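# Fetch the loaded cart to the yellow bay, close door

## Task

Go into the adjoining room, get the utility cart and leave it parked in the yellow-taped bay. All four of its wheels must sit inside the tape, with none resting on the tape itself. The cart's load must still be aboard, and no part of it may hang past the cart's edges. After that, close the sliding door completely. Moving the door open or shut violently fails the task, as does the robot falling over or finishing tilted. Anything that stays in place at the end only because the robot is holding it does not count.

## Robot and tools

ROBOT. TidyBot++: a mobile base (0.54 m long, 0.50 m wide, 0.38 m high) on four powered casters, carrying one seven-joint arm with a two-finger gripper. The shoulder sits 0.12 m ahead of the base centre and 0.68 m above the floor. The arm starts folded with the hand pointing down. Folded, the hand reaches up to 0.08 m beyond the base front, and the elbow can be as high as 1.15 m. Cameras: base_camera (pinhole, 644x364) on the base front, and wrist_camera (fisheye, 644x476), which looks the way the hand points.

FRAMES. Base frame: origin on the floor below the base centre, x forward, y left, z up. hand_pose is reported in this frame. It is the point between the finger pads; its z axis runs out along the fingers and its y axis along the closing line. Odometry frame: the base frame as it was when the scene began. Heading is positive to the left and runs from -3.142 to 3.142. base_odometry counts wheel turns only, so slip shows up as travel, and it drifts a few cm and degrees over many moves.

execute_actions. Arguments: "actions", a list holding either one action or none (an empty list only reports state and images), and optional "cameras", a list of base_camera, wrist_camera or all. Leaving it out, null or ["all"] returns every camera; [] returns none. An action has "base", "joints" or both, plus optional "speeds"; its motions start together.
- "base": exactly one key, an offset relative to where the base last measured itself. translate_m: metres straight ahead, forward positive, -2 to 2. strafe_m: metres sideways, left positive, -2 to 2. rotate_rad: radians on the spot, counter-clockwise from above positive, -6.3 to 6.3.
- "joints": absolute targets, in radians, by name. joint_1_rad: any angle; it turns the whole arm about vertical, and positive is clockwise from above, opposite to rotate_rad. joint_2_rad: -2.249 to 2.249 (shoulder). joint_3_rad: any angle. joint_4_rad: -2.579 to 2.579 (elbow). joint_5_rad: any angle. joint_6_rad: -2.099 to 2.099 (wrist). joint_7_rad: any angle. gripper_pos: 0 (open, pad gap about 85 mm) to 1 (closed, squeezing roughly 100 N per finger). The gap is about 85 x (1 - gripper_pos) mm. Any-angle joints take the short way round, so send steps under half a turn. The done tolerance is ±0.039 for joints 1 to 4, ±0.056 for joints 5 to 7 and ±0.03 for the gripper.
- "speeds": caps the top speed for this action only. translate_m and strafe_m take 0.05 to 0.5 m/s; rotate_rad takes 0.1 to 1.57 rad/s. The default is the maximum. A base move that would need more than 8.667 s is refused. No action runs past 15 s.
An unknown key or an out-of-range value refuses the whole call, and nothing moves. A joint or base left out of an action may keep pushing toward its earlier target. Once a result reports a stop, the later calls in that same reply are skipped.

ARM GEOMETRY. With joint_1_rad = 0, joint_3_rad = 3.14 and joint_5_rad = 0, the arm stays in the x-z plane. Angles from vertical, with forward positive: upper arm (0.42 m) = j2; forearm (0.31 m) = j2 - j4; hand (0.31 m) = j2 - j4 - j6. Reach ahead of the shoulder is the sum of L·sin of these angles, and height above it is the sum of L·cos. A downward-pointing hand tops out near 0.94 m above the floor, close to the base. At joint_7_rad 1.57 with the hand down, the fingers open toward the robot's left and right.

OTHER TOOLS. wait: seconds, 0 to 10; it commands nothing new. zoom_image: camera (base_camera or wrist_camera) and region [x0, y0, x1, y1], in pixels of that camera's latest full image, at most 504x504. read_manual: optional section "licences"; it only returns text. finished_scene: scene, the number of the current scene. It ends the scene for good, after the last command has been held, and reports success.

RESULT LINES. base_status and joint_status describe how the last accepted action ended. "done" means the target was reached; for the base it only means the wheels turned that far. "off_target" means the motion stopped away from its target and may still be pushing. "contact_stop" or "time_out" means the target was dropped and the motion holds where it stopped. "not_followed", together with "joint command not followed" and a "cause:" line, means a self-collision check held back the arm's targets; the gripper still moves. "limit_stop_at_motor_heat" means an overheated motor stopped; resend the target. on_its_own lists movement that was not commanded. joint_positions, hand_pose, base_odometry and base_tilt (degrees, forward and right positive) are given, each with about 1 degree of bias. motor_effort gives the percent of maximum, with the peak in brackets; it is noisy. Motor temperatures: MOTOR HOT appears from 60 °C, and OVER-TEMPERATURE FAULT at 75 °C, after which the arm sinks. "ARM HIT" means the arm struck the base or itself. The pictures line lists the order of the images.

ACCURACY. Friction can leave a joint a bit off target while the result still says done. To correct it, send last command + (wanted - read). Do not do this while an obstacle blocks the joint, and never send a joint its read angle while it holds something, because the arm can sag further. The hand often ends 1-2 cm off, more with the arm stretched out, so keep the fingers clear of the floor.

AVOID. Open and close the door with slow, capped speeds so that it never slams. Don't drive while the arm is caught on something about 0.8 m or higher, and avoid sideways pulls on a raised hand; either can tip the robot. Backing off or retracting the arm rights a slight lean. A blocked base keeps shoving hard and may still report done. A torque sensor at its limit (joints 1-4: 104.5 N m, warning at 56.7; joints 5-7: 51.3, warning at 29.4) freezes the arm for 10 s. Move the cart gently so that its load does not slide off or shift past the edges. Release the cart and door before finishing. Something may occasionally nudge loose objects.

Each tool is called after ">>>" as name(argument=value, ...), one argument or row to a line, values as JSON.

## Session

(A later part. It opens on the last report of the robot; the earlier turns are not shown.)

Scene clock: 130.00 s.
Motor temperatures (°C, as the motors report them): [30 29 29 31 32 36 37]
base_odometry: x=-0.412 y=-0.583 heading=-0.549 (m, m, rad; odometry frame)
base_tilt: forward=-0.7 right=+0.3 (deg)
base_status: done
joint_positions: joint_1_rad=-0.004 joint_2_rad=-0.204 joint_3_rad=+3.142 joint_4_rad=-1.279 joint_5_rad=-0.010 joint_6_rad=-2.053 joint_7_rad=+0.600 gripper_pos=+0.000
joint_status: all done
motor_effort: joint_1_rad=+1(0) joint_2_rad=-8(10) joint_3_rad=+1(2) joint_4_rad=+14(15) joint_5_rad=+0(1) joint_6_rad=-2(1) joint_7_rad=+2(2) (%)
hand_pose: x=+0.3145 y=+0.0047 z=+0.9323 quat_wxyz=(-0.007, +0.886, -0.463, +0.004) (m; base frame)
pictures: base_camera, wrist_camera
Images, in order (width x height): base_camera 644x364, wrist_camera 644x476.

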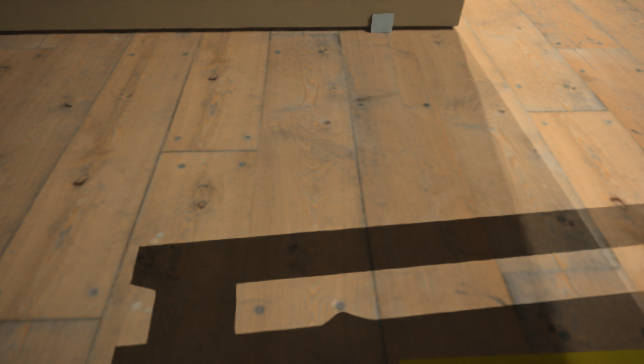

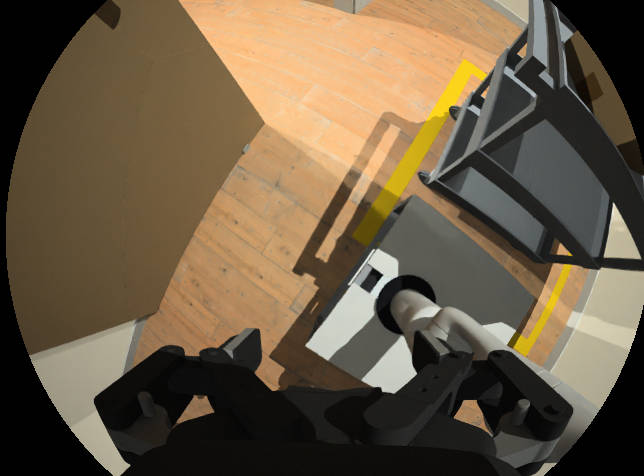

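>>> execute_actions(
  actions=[
    {"base":{"strafe_m":0.45},"joints":{"joint_7_rad":1.57,"gripper_pos":0.3}},
  ],
  cameras=[],
)

>>> execute_actions(
  actions=[
    {"base":{"rotate_rad":-1.571},"joints":{"joint_2_rad":-0.33,"joint_4_rad":-1.96,"joint_6_rad":0.09,"joint_1_rad":-0.54}},
  ],
  cameras=[],
)

>>> execute_actions(
  actions=[
    {"base":{"strafe_m":0.57}},
  ],
)

Scene clock: 137.17 s.
Motor temperatures (°C, as the motors report them): [30 29 29 31 32 36 37]
base_odometry: x=-0.177 y=-0.199 heading=-0.549 (m, m, rad; odometry frame)
base_tilt: forward=-0.7 right=+0.3 (deg)
base_status: done
joint_positions: joint_1_rad=-0.004 joint_2_rad=-0.204 joint_3_rad=+3.140 joint_4_rad=-1.279 joint_5_rad=-0.010 joint_6_rad=-2.053 joint_7_rad=+1.570 gripper_pos=+0.300
joint_status: all done
motor_effort: joint_1_rad=+0(1) joint_2_rad=-8(8) joint_3_rad=+1(3) joint_4_rad=+14(15) joint_5_rad=+0(1) joint_6_rad=-1(1) joint_7_rad=+1(1) (%)
hand_pose: x=+0.3144 y=+0.0051 z=+0.9323 quat_wxyz=(-0.004, +1.000, +0.004, +0.007) (m; base frame)
pictures: none
No camera images: the call's "cameras" was empty. Leave "cameras" out to get every camera's image.

Scene clock: 139.63 s.
Motor temperatures (°C, as the motors report them): [30 29 29 31 32 36 37]
base_odometry: x=-0.177 y=-0.199 heading=-2.120 (m, m, rad; odometry frame)
base_tilt: forward=-0.7 right=+0.3 (deg)
base_status: done
joint_positions: joint_1_rad=-0.522 joint_2_rad=-0.312 joint_3_rad=+3.143 joint_4_rad=-1.949 joint_5_rad=-0.010 joint_6_rad=+0.059 joint_7_rad=+1.570 gripper_pos=+0.300
joint_status: all done
motor_effort: joint_1_rad=+0(1) joint_2_rad=-11(13) joint_3_rad=+2(3) joint_4_rad=+22(22) joint_5_rad=+0(1) joint_6_rad=+7(9) joint_7_rad=+2(1) (%)
hand_pose: x=+0.5486 y=+0.2475 z=+1.0592 quat_wxyz=(-0.185, +0.687, +0.179, +0.680) (m; base frame)
pictures: none
No camera images: the call's "cameras" was empty. Leave "cameras" out to get every camera's image.

Scene clock: 142.13 s.
Motor temperatures (°C, as the motors report them): [30 29 29 31 32 36 37]
base_odometry: x=+0.309 y=-0.497 heading=-2.121 (m, m, rad; odometry frame)
base_tilt: forward=-0.7 right=+0.2 (deg)
base_status: done
joint_positions: joint_1_rad=-0.523 joint_2_rad=-0.316 joint_3_rad=+3.143 joint_4_rad=-1.951 joint_5_rad=-0.010 joint_6_rad=+0.059 joint_7_rad=+1.570 gripper_pos=+0.300
joint_status: not commanded
motor_effort: joint_1_rad=+0(1) joint_2_rad=-11(12) joint_3_rad=+1(1) joint_4_rad=+22(22) joint_5_rad=-1(0) joint_6_rad=+8(8) joint_7_rad=+2(2) (%)
hand_pose: x=+0.5469 y=+0.2476 z=+1.0601 quat_wxyz=(-0.186, +0.686, +0.179, +0.681) (m; base frame)
pictures: base_camera, wrist_camera
Images, in order (width x height): base_camera 644x364, wrist_camera 644x476.

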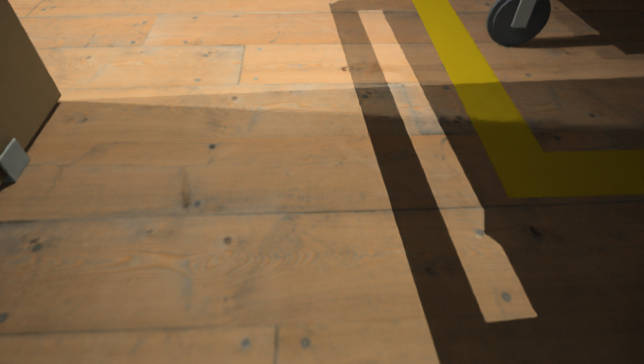

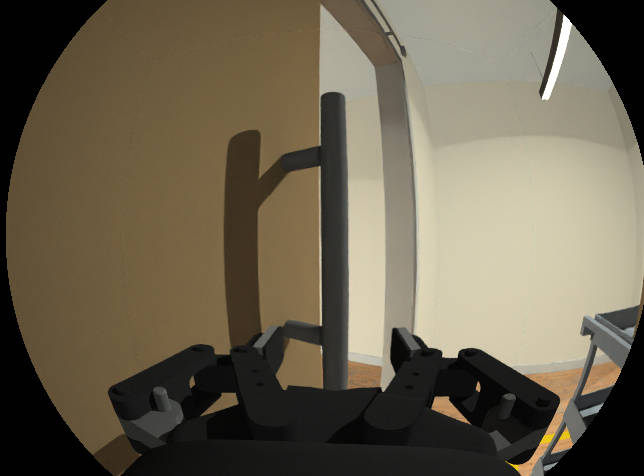

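On-axis, depth ~0.245; need 0.13 along axis.

>>> execute_actions(
  actions=[
    {"base":{"strafe_m":0.065}},
  ],
  cameras=[],
)

>>> execute_actions(
  actions=[
    {"base":{"translate_m":0.11},"speeds":{"translate_m":0.1}},
  ],
  cameras=["wrist_camera"],
)

>>> execute_actions(
  actions=[
    {"joints":{"gripper_pos":1}},
  ],
  cameras=[],
)

>>> execute_actions(
  actions=[
    {"base":{"translate_m":0.8},"speeds":{"translate_m":0.15}},
  ],
)

>>> execute_actions(
  actions=[
    {"base":{"translate_m":0.14},"speeds":{"translate_m":0.05}},
  ],
)

Scene clock: 147.33 s.
Motor temperatures (°C, as the motors report them): [30 29 29 31 32 36 37]
base_odometry: x=+0.364 y=-0.531 heading=-2.122 (m, m, rad; odometry frame)
base_tilt: forward=-0.6 right=+0.3 (deg)
base_status: done
joint_positions: joint_1_rad=-0.525 joint_2_rad=-0.317 joint_3_rad=+3.140 joint_4_rad=-1.951 joint_5_rad=-0.010 joint_6_rad=+0.059 joint_7_rad=+1.570 gripper_pos=+0.300
joint_status: not commanded
motor_effort: joint_1_rad=+0(2) joint_2_rad=-11(13) joint_3_rad=+2(4) joint_4_rad=+22(22) joint_5_rad=-1(1) joint_6_rad=+8(8) joint_7_rad=+1(2) (%)
hand_pose: x=+0.5452 y=+0.2492 z=+1.0610 quat_wxyz=(-0.187, +0.685, +0.181, +0.681) (m; base frame)
pictures: none
No camera images: the call's "cameras" was empty. Leave "cameras" out to get every camera's image.

Scene clock: 149.00 s.
Motor temperatures (°C, as the motors report them): [30 29 29 31 32 36 37]
base_odometry: x=+0.307 y=-0.625 heading=-2.121 (m, m, rad; odometry frame)
base_tilt: forward=-0.7 right=+0.3 (deg)
base_status: done
joint_positions: joint_1_rad=-0.525 joint_2_rad=-0.322 joint_3_rad=+3.140 joint_4_rad=-1.951 joint_5_rad=-0.010 joint_6_rad=+0.059 joint_7_rad=+1.570 gripper_pos=+0.300
joint_status: not commanded
motor_effort: joint_1_rad=+0(1) joint_2_rad=-11(14) joint_3_rad=+2(3) joint_4_rad=+22(22) joint_5_rad=+0(0) joint_6_rad=+8(8) joint_7_rad=+2(2) (%)
hand_pose: x=+0.5438 y=+0.2484 z=+1.0626 quat_wxyz=(-0.187, +0.684, +0.180, +0.682) (m; base frame)
pictures: wrist_camera
Images, in order (width x height): wrist_camera 644x476.

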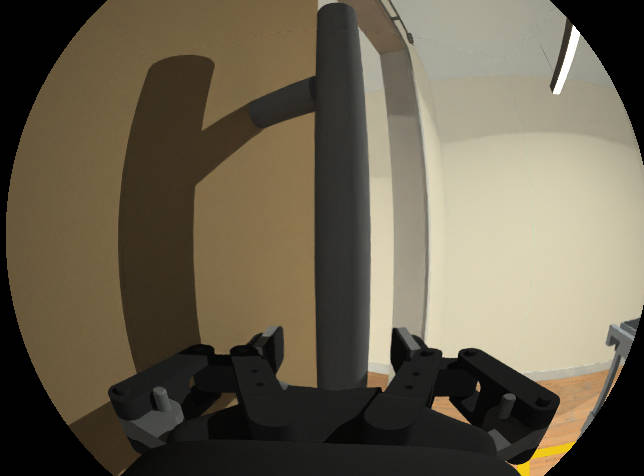

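Scene clock: 149.93 s.
Motor temperatures (°C, as the motors report them): [30 29 29 31 32 36 37]
base_odometry: x=+0.307 y=-0.625 heading=-2.122 (m, m, rad; odometry frame)
base_tilt: forward=-0.6 right=+0.2 (deg)
base_status: not commanded
joint_positions: joint_1_rad=-0.525 joint_2_rad=-0.323 joint_3_rad=+3.145 joint_4_rad=-1.953 joint_5_rad=-0.010 joint_6_rad=+0.059 joint_7_rad=+1.570 gripper_pos=+0.745
joint_status: gripper_pos off_target (ended at +0.745, target +1.000)
motor_effort: joint_1_rad=+0(6) joint_2_rad=-13(13) joint_3_rad=+1(8) joint_4_rad=+20(23) joint_5_rad=-1(2) joint_6_rad=+7(8) joint_7_rad=+1(1) (%)
hand_pose: x=+0.5446 y=+0.2456 z=+1.0626 quat_wxyz=(-0.186, +0.684, +0.178, +0.682) (m; base frame)
pictures: none
No camera images: the call's "cameras" was empty. Leave "cameras" out to get every camera's image.

Scene clock: 156.03 s.
Motor temperatures (°C, as the motors report them): [30 29 29 31 32 36 37]
base_odometry: x=-0.112 y=-1.307 heading=-2.122 (m, m, rad; odometry frame)
base_tilt: forward=-0.6 right=+0.3 (deg)
base_status: done
joint_positions: joint_1_rad=-0.553 joint_2_rad=-0.330 joint_3_rad=+3.121 joint_4_rad=-1.957 joint_5_rad=-0.010 joint_6_rad=+0.059 joint_7_rad=+1.570 gripper_pos=+0.745
joint_status: not commanded
motor_effort: joint_1_rad=+1(7) joint_2_rad=-12(14) joint_3_rad=+4(12) joint_4_rad=+20(37) joint_5_rad=-1(2) joint_6_rad=+7(19) joint_7_rad=+0(0) (%)
hand_pose: x=+0.5277 y=+0.2676 z=+1.0630 quat_wxyz=(-0.201, +0.678, +0.198, +0.679) (m; base frame)
pictures: base_camera, wrist_camera
Images, in order (width x height): base_camera 644x364, wrist_camera 644x476.

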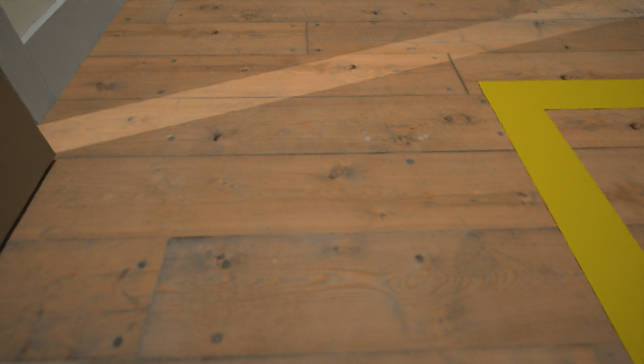

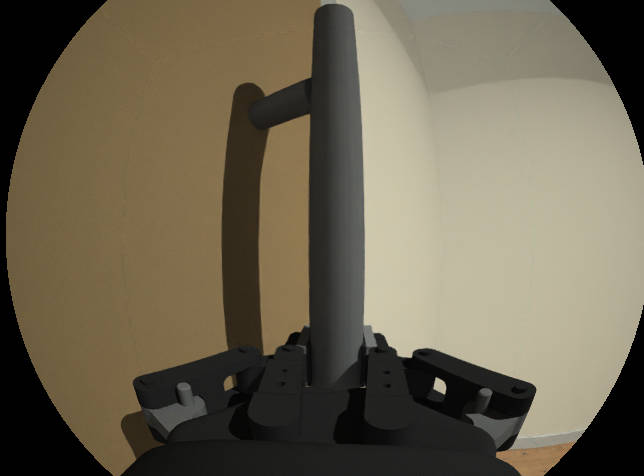

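Scene clock: 159.30 s.
Motor temperatures (°C, as the motors report them): [30 29 29 31 32 36 37]
base_odometry: x=-0.185 y=-1.426 heading=-2.122 (m, m, rad; odometry frame)
base_tilt: forward=-0.7 right=+0.3 (deg)
base_status: done
joint_positions: joint_1_rad=-0.557 joint_2_rad=-0.373 joint_3_rad=+3.099 joint_4_rad=-1.990 joint_5_rad=-0.010 joint_6_rad=+0.059 joint_7_rad=+1.570 gripper_pos=+0.745
joint_status: not commanded
motor_effort: joint_1_rad=+6(7) joint_2_rad=-3(14) joint_3_rad=+10(13) joint_4_rad=+26(31) joint_5_rad=+0(2) joint_6_rad=+11(15) joint_7_rad=+2(0) (%)
hand_pose: x=+0.5052 y=+0.2709 z=+1.0628 quat_wxyz=(-0.207, +0.671, +0.208, +0.681) (m; base frame)
pictures: base_camera, wrist_camera
Images, in order (width x height): base_camera 644x364, wrist_camera 644x476.

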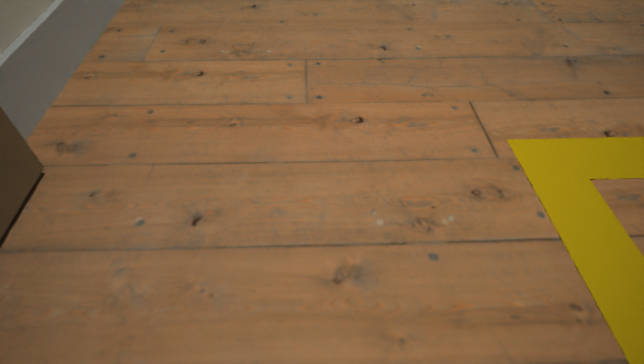

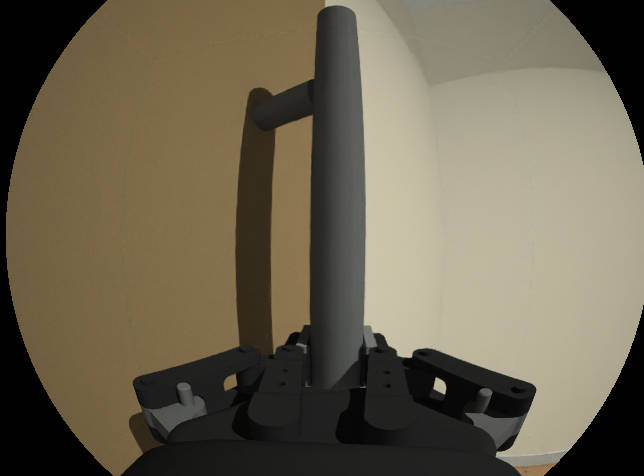

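>>> execute_actions(
  actions=[
    {"base":{"translate_m":0.06},"speeds":{"translate_m":0.05}},
  ],
  cameras=["base_camera"],
)

Scene clock: 164.47 s.
Motor temperatures (°C, as the motors report them): [30 29 29 31 32 36 37]
base_odometry: x=-0.216 y=-1.476 heading=-2.122 (m, m, rad; odometry frame)
base_tilt: forward=-0.7 right=+0.3 (deg)
base_status: done
joint_positions: joint_1_rad=-0.587 joint_2_rad=-0.485 joint_3_rad=+3.062 joint_4_rad=-2.055 joint_5_rad=-0.010 joint_6_rad=+0.029 joint_7_rad=+1.570 gripper_pos=+0.745
joint_status: not commanded
motor_effort: joint_1_rad=+12(13) joint_2_rad=+24(27) joint_3_rad=+17(20) joint_4_rad=+40(42) joint_5_rad=+2(3) joint_6_rad=+23(23) joint_7_rad=+4(4) (%)
hand_pose: x=+0.4493 y=+0.2740 z=+1.0624 quat_wxyz=(-0.223, +0.656, +0.234, +0.682) (m; base frame)
pictures: base_camera
Images, in order (width x height): base_camera 644x364.

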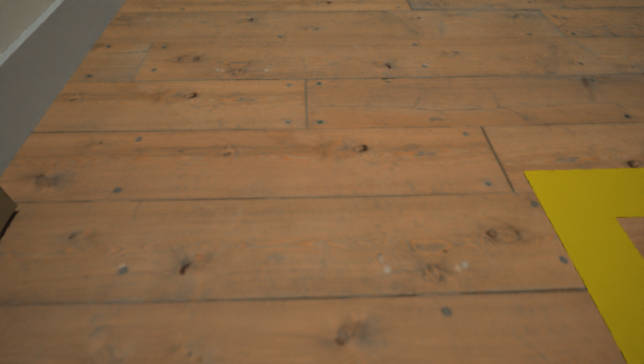

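>>> execute_actions(
  actions=[
    {"joints":{"gripper_pos":0.3,"joint_1_rad":-0.587,"joint_3_rad":3.062,"joint_2_rad":-0.485,"joint_4_rad":-2.055}},
  ],
  cameras=[],
)

>>> execute_actions(
  actions=[
    {"joints":{"joint_2_rad":-0.75,"joint_4_rad":-2.15,"joint_6_rad":-0.2}},
  ],
  cameras=[],
)

>>> execute_actions(
  actions=[
    {"joints":{"joint_1_rad":0,"joint_3_rad":3.14}},
  ],
  cameras=[],
)

>>> execute_actions(
  actions=[
    {"base":{"strafe_m":-0.22},"speeds":{"strafe_m":0.06},"joints":{"joint_2_rad":0.3,"joint_4_rad":-0.7,"joint_6_rad":-2.05,"joint_7_rad":-0.5}},
  ],
  cameras=[],
)

>>> execute_actions(
  actions=[
    {"base":{"strafe_m":0.15}},
  ],
)

Scene clock: 171.60 s.
Motor temperatures (°C, as the motors report them): [30 29 29 31 32 36 37]
base_odometry: x=-0.216 y=-1.477 heading=-2.122 (m, m, rad; odometry frame)
base_tilt: forward=-0.7 right=+0.3 (deg)
base_status: not commanded
joint_positions: joint_1_rad=-0.580 joint_2_rad=-0.467 joint_3_rad=+3.074 joint_4_rad=-2.047 joint_5_rad=-0.010 joint_6_rad=+0.052 joint_7_rad=+1.570 gripper_pos=+0.300
joint_status: all done
motor_effort: joint_1_rad=+0(11) joint_2_rad=-5(24) joint_3_rad=+2(17) joint_4_rad=+22(40) joint_5_rad=+0(2) joint_6_rad=+8(22) joint_7_rad=+2(4) (%)
hand_pose: x=+0.4605 y=+0.2705 z=+1.0672 quat_wxyz=(-0.221, +0.655, +0.224, +0.687) (m; base frame)
pictures: none
No camera images: the call's "cameras" was empty. Leave "cameras" out to get every camera's image.

Scene clock: 172.90 s.
Motor temperatures (°C, as the motors report them): [30 29 29 31 32 36 37]
base_odometry: x=-0.216 y=-1.477 heading=-2.122 (m, m, rad; odometry frame)
base_tilt: forward=-0.6 right=+0.2 (deg)
base_status: not commanded
joint_positions: joint_1_rad=-0.580 joint_2_rad=-0.741 joint_3_rad=+3.074 joint_4_rad=-2.139 joint_5_rad=-0.010 joint_6_rad=-0.163 joint_7_rad=+1.570 gripper_pos=+0.300
joint_status: all done
motor_effort: joint_1_rad=+0(0) joint_2_rad=+2(7) joint_3_rad=+3(3) joint_4_rad=+21(22) joint_5_rad=-1(0) joint_6_rad=+8(8) joint_7_rad=+2(2) (%)
hand_pose: x=+0.3802 y=+0.2132 z=+1.0481 quat_wxyz=(-0.209, +0.665, +0.230, +0.679) (m; base frame)
pictures: none
No camera images: the call's "cameras" was empty. Leave "cameras" out to get every camera's image.

Scene clock: 174.70 s.
Motor temperatures (°C, as the motors report them): [30 29 29 31 32 36 37]
base_odometry: x=-0.216 y=-1.477 heading=-2.122 (m, m, rad; odometry frame)
base_tilt: forward=-0.7 right=+0.3 (deg)
base_status: not commanded
joint_positions: joint_1_rad=-0.018 joint_2_rad=-0.741 joint_3_rad=+3.128 joint_4_rad=-2.139 joint_5_rad=-0.010 joint_6_rad=-0.163 joint_7_rad=+1.570 gripper_pos=+0.300
joint_status: all done
motor_effort: joint_1_rad=+0(0) joint_2_rad=+2(3) joint_3_rad=+2(3) joint_4_rad=+21(22) joint_5_rad=+0(0) joint_6_rad=+8(8) joint_7_rad=+2(2) (%)
hand_pose: x=+0.4555 y=+0.0144 z=+1.0493 quat_wxyz=(-0.011, +0.703, +0.010, +0.711) (m; base frame)
pictures: none
No camera images: the call's "cameras" was empty. Leave "cameras" out to get every camera's image.

Scene clock: 179.07 s.
Motor temperatures (°C, as the motors report them): [30 29 29 31 32 36 37]
base_odometry: x=-0.403 y=-1.363 heading=-2.122 (m, m, rad; odometry frame)
base_tilt: forward=-0.7 right=-0.4 (deg)
base_status: done
joint_positions: joint_1_rad=-0.016 joint_2_rad=+0.287 joint_3_rad=+3.130 joint_4_rad=-0.711 joint_5_rad=-0.010 joint_6_rad=-2.012 joint_7_rad=-0.480 gripper_pos=+0.300
joint_status: all done
motor_effort: joint_1_rad=+0(2) joint_2_rad=-25(27) joint_3_rad=+1(4) joint_4_rad=+14(22) joint_5_rad=+0(0) joint_6_rad=+0(8) joint_7_rad=+2(2) (%)
hand_pose: x=+0.5428 y=+0.0143 z=+0.9470 quat_wxyz=(-0.059, +0.531, -0.845, +0.028) (m; base frame)
pictures: none
No camera images: the call's "cameras" was empty. Leave "cameras" out to get every camera's image.

Scene clock: 180.57 s.
Motor temperatures (°C, as the motors report them): [30 29 29 31 32 36 37]
base_odometry: x=-0.275 y=-1.441 heading=-2.122 (m, m, rad; odometry frame)
base_tilt: forward=-0.6 right=+0.3 (deg)
base_status: done
joint_positions: joint_1_rad=-0.010 joint_2_rad=+0.289 joint_3_rad=+3.134 joint_4_rad=-0.710 joint_5_rad=-0.010 joint_6_rad=-2.013 joint_7_rad=-0.480 gripper_pos=+0.300
joint_status: not commanded
motor_effort: joint_1_rad=+1(5) joint_2_rad=-25(27) joint_3_rad=+1(2) joint_4_rad=+14(15) joint_5_rad=+0(2) joint_6_rad=+0(1) joint_7_rad=+2(2) (%)
hand_pose: x=+0.5433 y=+0.0110 z=+0.9468 quat_wxyz=(-0.059, +0.527, -0.847, +0.029) (m; base frame)
pictures: base_camera, wrist_camera
Images, in order (width x height): base_camera 644x364, wrist_camera 644x476.

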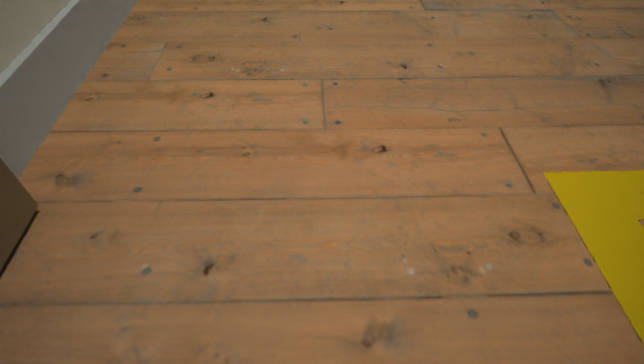

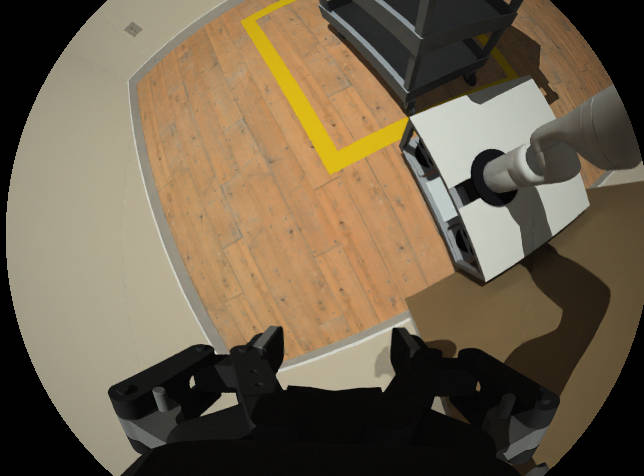

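>>> zoom_image(
  camera="wrist_camera",
  region=[340, 30, 540, 170],
)

Region (340, 30, 540, 170) of wrist_camera's 644x476 image, scaled by 2.520; it fills the top 353 rows of this view, and the rest is white.

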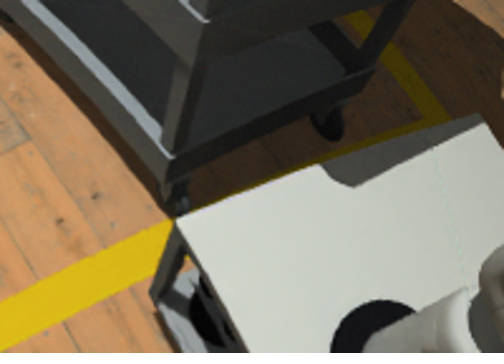

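>>> execute_actions(
  actions=[
    {"base":{"translate_m":-0.08},"joints":{"joint_2_rad":-0.45,"joint_4_rad":-1.85,"joint_6_rad":-1.74,"joint_7_rad":0,"gripper_pos":1}},
  ],
  cameras=[],
)

>>> execute_actions(
  actions=[
    {"joints":{"joint_1_rad":1.57}},
  ],
  cameras=["wrist_camera"],
)

>>> execute_actions(
  actions=[
    {"joints":{"joint_2_rad":-0.2,"joint_4_rad":-1.72,"joint_6_rad":-1.6}},
  ],
  cameras=[],
)

>>> execute_actions(
  actions=[
    {"joints":{"joint_2_rad":0.0,"joint_4_rad":-1.55,"joint_6_rad":-1.55}},
  ],
  cameras=[],
)

>>> execute_actions(
  actions=[
    {"joints":{"joint_2_rad":0.25,"joint_4_rad":-1.25,"joint_6_rad":-1.58}},
  ],
  cameras=["wrist_camera"],
)

Scene clock: 190.10 s.
Motor temperatures (°C, as the motors report them): [30 29 29 31 32 36 37]
base_odometry: x=-0.233 y=-1.373 heading=-2.122 (m, m, rad; odometry frame)
base_tilt: forward=-0.6 right=+0.2 (deg)
base_status: done
joint_positions: joint_1_rad=-0.010 joint_2_rad=-0.435 joint_3_rad=+3.134 joint_4_rad=-1.841 joint_5_rad=-0.010 joint_6_rad=-1.781 joint_7_rad=-0.022 gripper_pos=+0.999
joint_status: all done
motor_effort: joint_1_rad=+0(1) joint_2_rad=-2(29) joint_3_rad=+1(0) joint_4_rad=+16(16) joint_5_rad=+0(0) joint_6_rad=-2(0) joint_7_rad=+2(1) (%)
hand_pose: x=+0.2375 y=+0.0067 z=+0.8037 quat_wxyz=(+0.014, +0.706, -0.708, -0.018) (m; base frame)
pictures: none
No camera images: the call's "cameras" was empty. Leave "cameras" out to get every camera's image.

Scene clock: 192.90 s.
Motor temperatures (°C, as the motors report them): [30 29 29 31 32 36 37]
base_odometry: x=-0.233 y=-1.373 heading=-2.122 (m, m, rad; odometry frame)
base_tilt: forward=-0.7 right=+0.3 (deg)
base_status: not commanded
joint_positions: joint_1_rad=+1.551 joint_2_rad=-0.435 joint_3_rad=+3.134 joint_4_rad=-1.841 joint_5_rad=-0.010 joint_6_rad=-1.780 joint_7_rad=-0.022 gripper_pos=+0.999
joint_status: all done
motor_effort: joint_1_rad=+0(0) joint_2_rad=-1(1) joint_3_rad=+2(2) joint_4_rad=+16(16) joint_5_rad=+0(0) joint_6_rad=-1(2) joint_7_rad=+2(1) (%)
hand_pose: x=+0.1269 y=-0.1188 z=+0.8037 quat_wxyz=(-0.002, +0.003, -1.000, -0.023) (m; base frame)
pictures: wrist_camera
Images, in order (width x height): wrist_camera 644x476.

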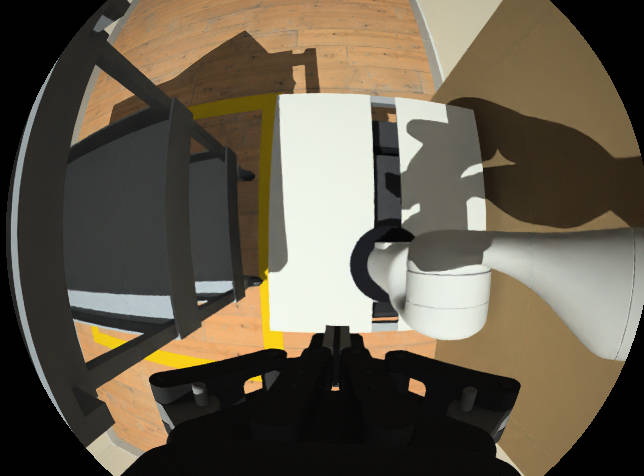

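Scene clock: 194.20 s.
Motor temperatures (°C, as the motors report them): [30 29 29 31 32 36 37]
base_odometry: x=-0.233 y=-1.373 heading=-2.122 (m, m, rad; odometry frame)
base_tilt: forward=-0.7 right=+0.3 (deg)
base_status: not commanded
joint_positions: joint_1_rad=+1.551 joint_2_rad=-0.206 joint_3_rad=+3.134 joint_4_rad=-1.732 joint_5_rad=-0.010 joint_6_rad=-1.636 joint_7_rad=-0.022 gripper_pos=+0.999
joint_status: all done
motor_effort: joint_1_rad=+1(0) joint_2_rad=-9(11) joint_3_rad=+1(2) joint_4_rad=+16(16) joint_5_rad=+0(0) joint_6_rad=-1(2) joint_7_rad=+1(2) (%)
hand_pose: x=+0.1296 y=-0.2214 z=+0.7966 quat_wxyz=(-0.004, +0.003, -1.000, -0.010) (m; base frame)
pictures: none
No camera images: the call's "cameras" was empty. Leave "cameras" out to get every camera's image.

Scene clock: 195.53 s.
Motor temperatures (°C, as the motors report them): [30 29 29 31 32 36 37]
base_odometry: x=-0.233 y=-1.373 heading=-2.122 (m, m, rad; odometry frame)
base_tilt: forward=-0.7 right=+0.3 (deg)
base_status: not commanded
joint_positions: joint_1_rad=+1.553 joint_2_rad=-0.027 joint_3_rad=+3.134 joint_4_rad=-1.553 joint_5_rad=-0.010 joint_6_rad=-1.594 joint_7_rad=-0.020 gripper_pos=+0.999
joint_status: all done
motor_effort: joint_1_rad=+0(3) joint_2_rad=-14(14) joint_3_rad=+1(4) joint_4_rad=+15(19) joint_5_rad=+0(2) joint_6_rad=-1(15) joint_7_rad=+1(0) (%)
hand_pose: x=+0.1312 y=-0.3090 z=+0.8053 quat_wxyz=(-0.005, +0.003, -1.000, +0.011) (m; base frame)
pictures: none
No camera images: the call's "cameras" was empty. Leave "cameras" out to get every camera's image.

Scene clock: 196.97 s.
Motor temperatures (°C, as the motors report them): [30 29 29 31 32 36 37]
base_odometry: x=-0.233 y=-1.373 heading=-2.122 (m, m, rad; odometry frame)
base_tilt: forward=-0.7 right=+0.3 (deg)
base_status: not commanded
joint_positions: joint_1_rad=+1.555 joint_2_rad=+0.250 joint_3_rad=+3.134 joint_4_rad=-1.257 joint_5_rad=-0.010 joint_6_rad=-1.594 joint_7_rad=-0.020 gripper_pos=+0.999
joint_status: all done
motor_effort: joint_1_rad=+0(1) joint_2_rad=-26(28) joint_3_rad=+1(1) joint_4_rad=+17(20) joint_5_rad=+0(2) joint_6_rad=-1(9) joint_7_rad=+1(1) (%)
hand_pose: x=+0.1330 y=-0.4302 z=+0.7985 quat_wxyz=(-0.006, +0.002, -1.000, +0.020) (m; base frame)
pictures: wrist_camera
Images, in order (width x height): wrist_camera 644x476.

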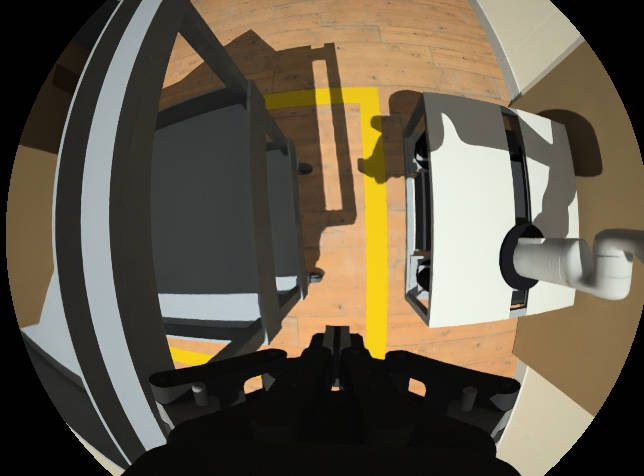

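>>> execute_actions(
  actions=[
    {"joints":{"joint_2_rad":0.0,"joint_4_rad":-1.55}},
  ],
  cameras=[],
)

>>> finished_scene(
  scene=2,
)

Scene clock: 200.53 s.
Motor temperatures (°C, as the motors report them): [30 29 29 31 32 36 37]
base_odometry: x=-0.233 y=-1.373 heading=-2.122 (m, m, rad; odometry frame)
base_tilt: forward=-0.8 right=+0.4 (deg)
base_status: not commanded
joint_positions: joint_1_rad=+1.555 joint_2_rad=+0.008 joint_3_rad=+3.134 joint_4_rad=-1.540 joint_5_rad=-0.010 joint_6_rad=-1.594 joint_7_rad=-0.020 gripper_pos=+0.999
joint_status: all done
motor_effort: joint_1_rad=+0(0) joint_2_rad=-17(27) joint_3_rad=+1(1) joint_4_rad=+16(17) joint_5_rad=+0(1) joint_6_rad=-1(1) joint_7_rad=+1(1) (%)
hand_pose: x=+0.1307 y=-0.3173 z=+0.7984 quat_wxyz=(-0.005, +0.002, -1.000, -0.001) (m; base frame)
pictures: none
No camera images: the call's "cameras" was empty. Leave "cameras" out to get every camera's image.

The scene is finished: the task was done.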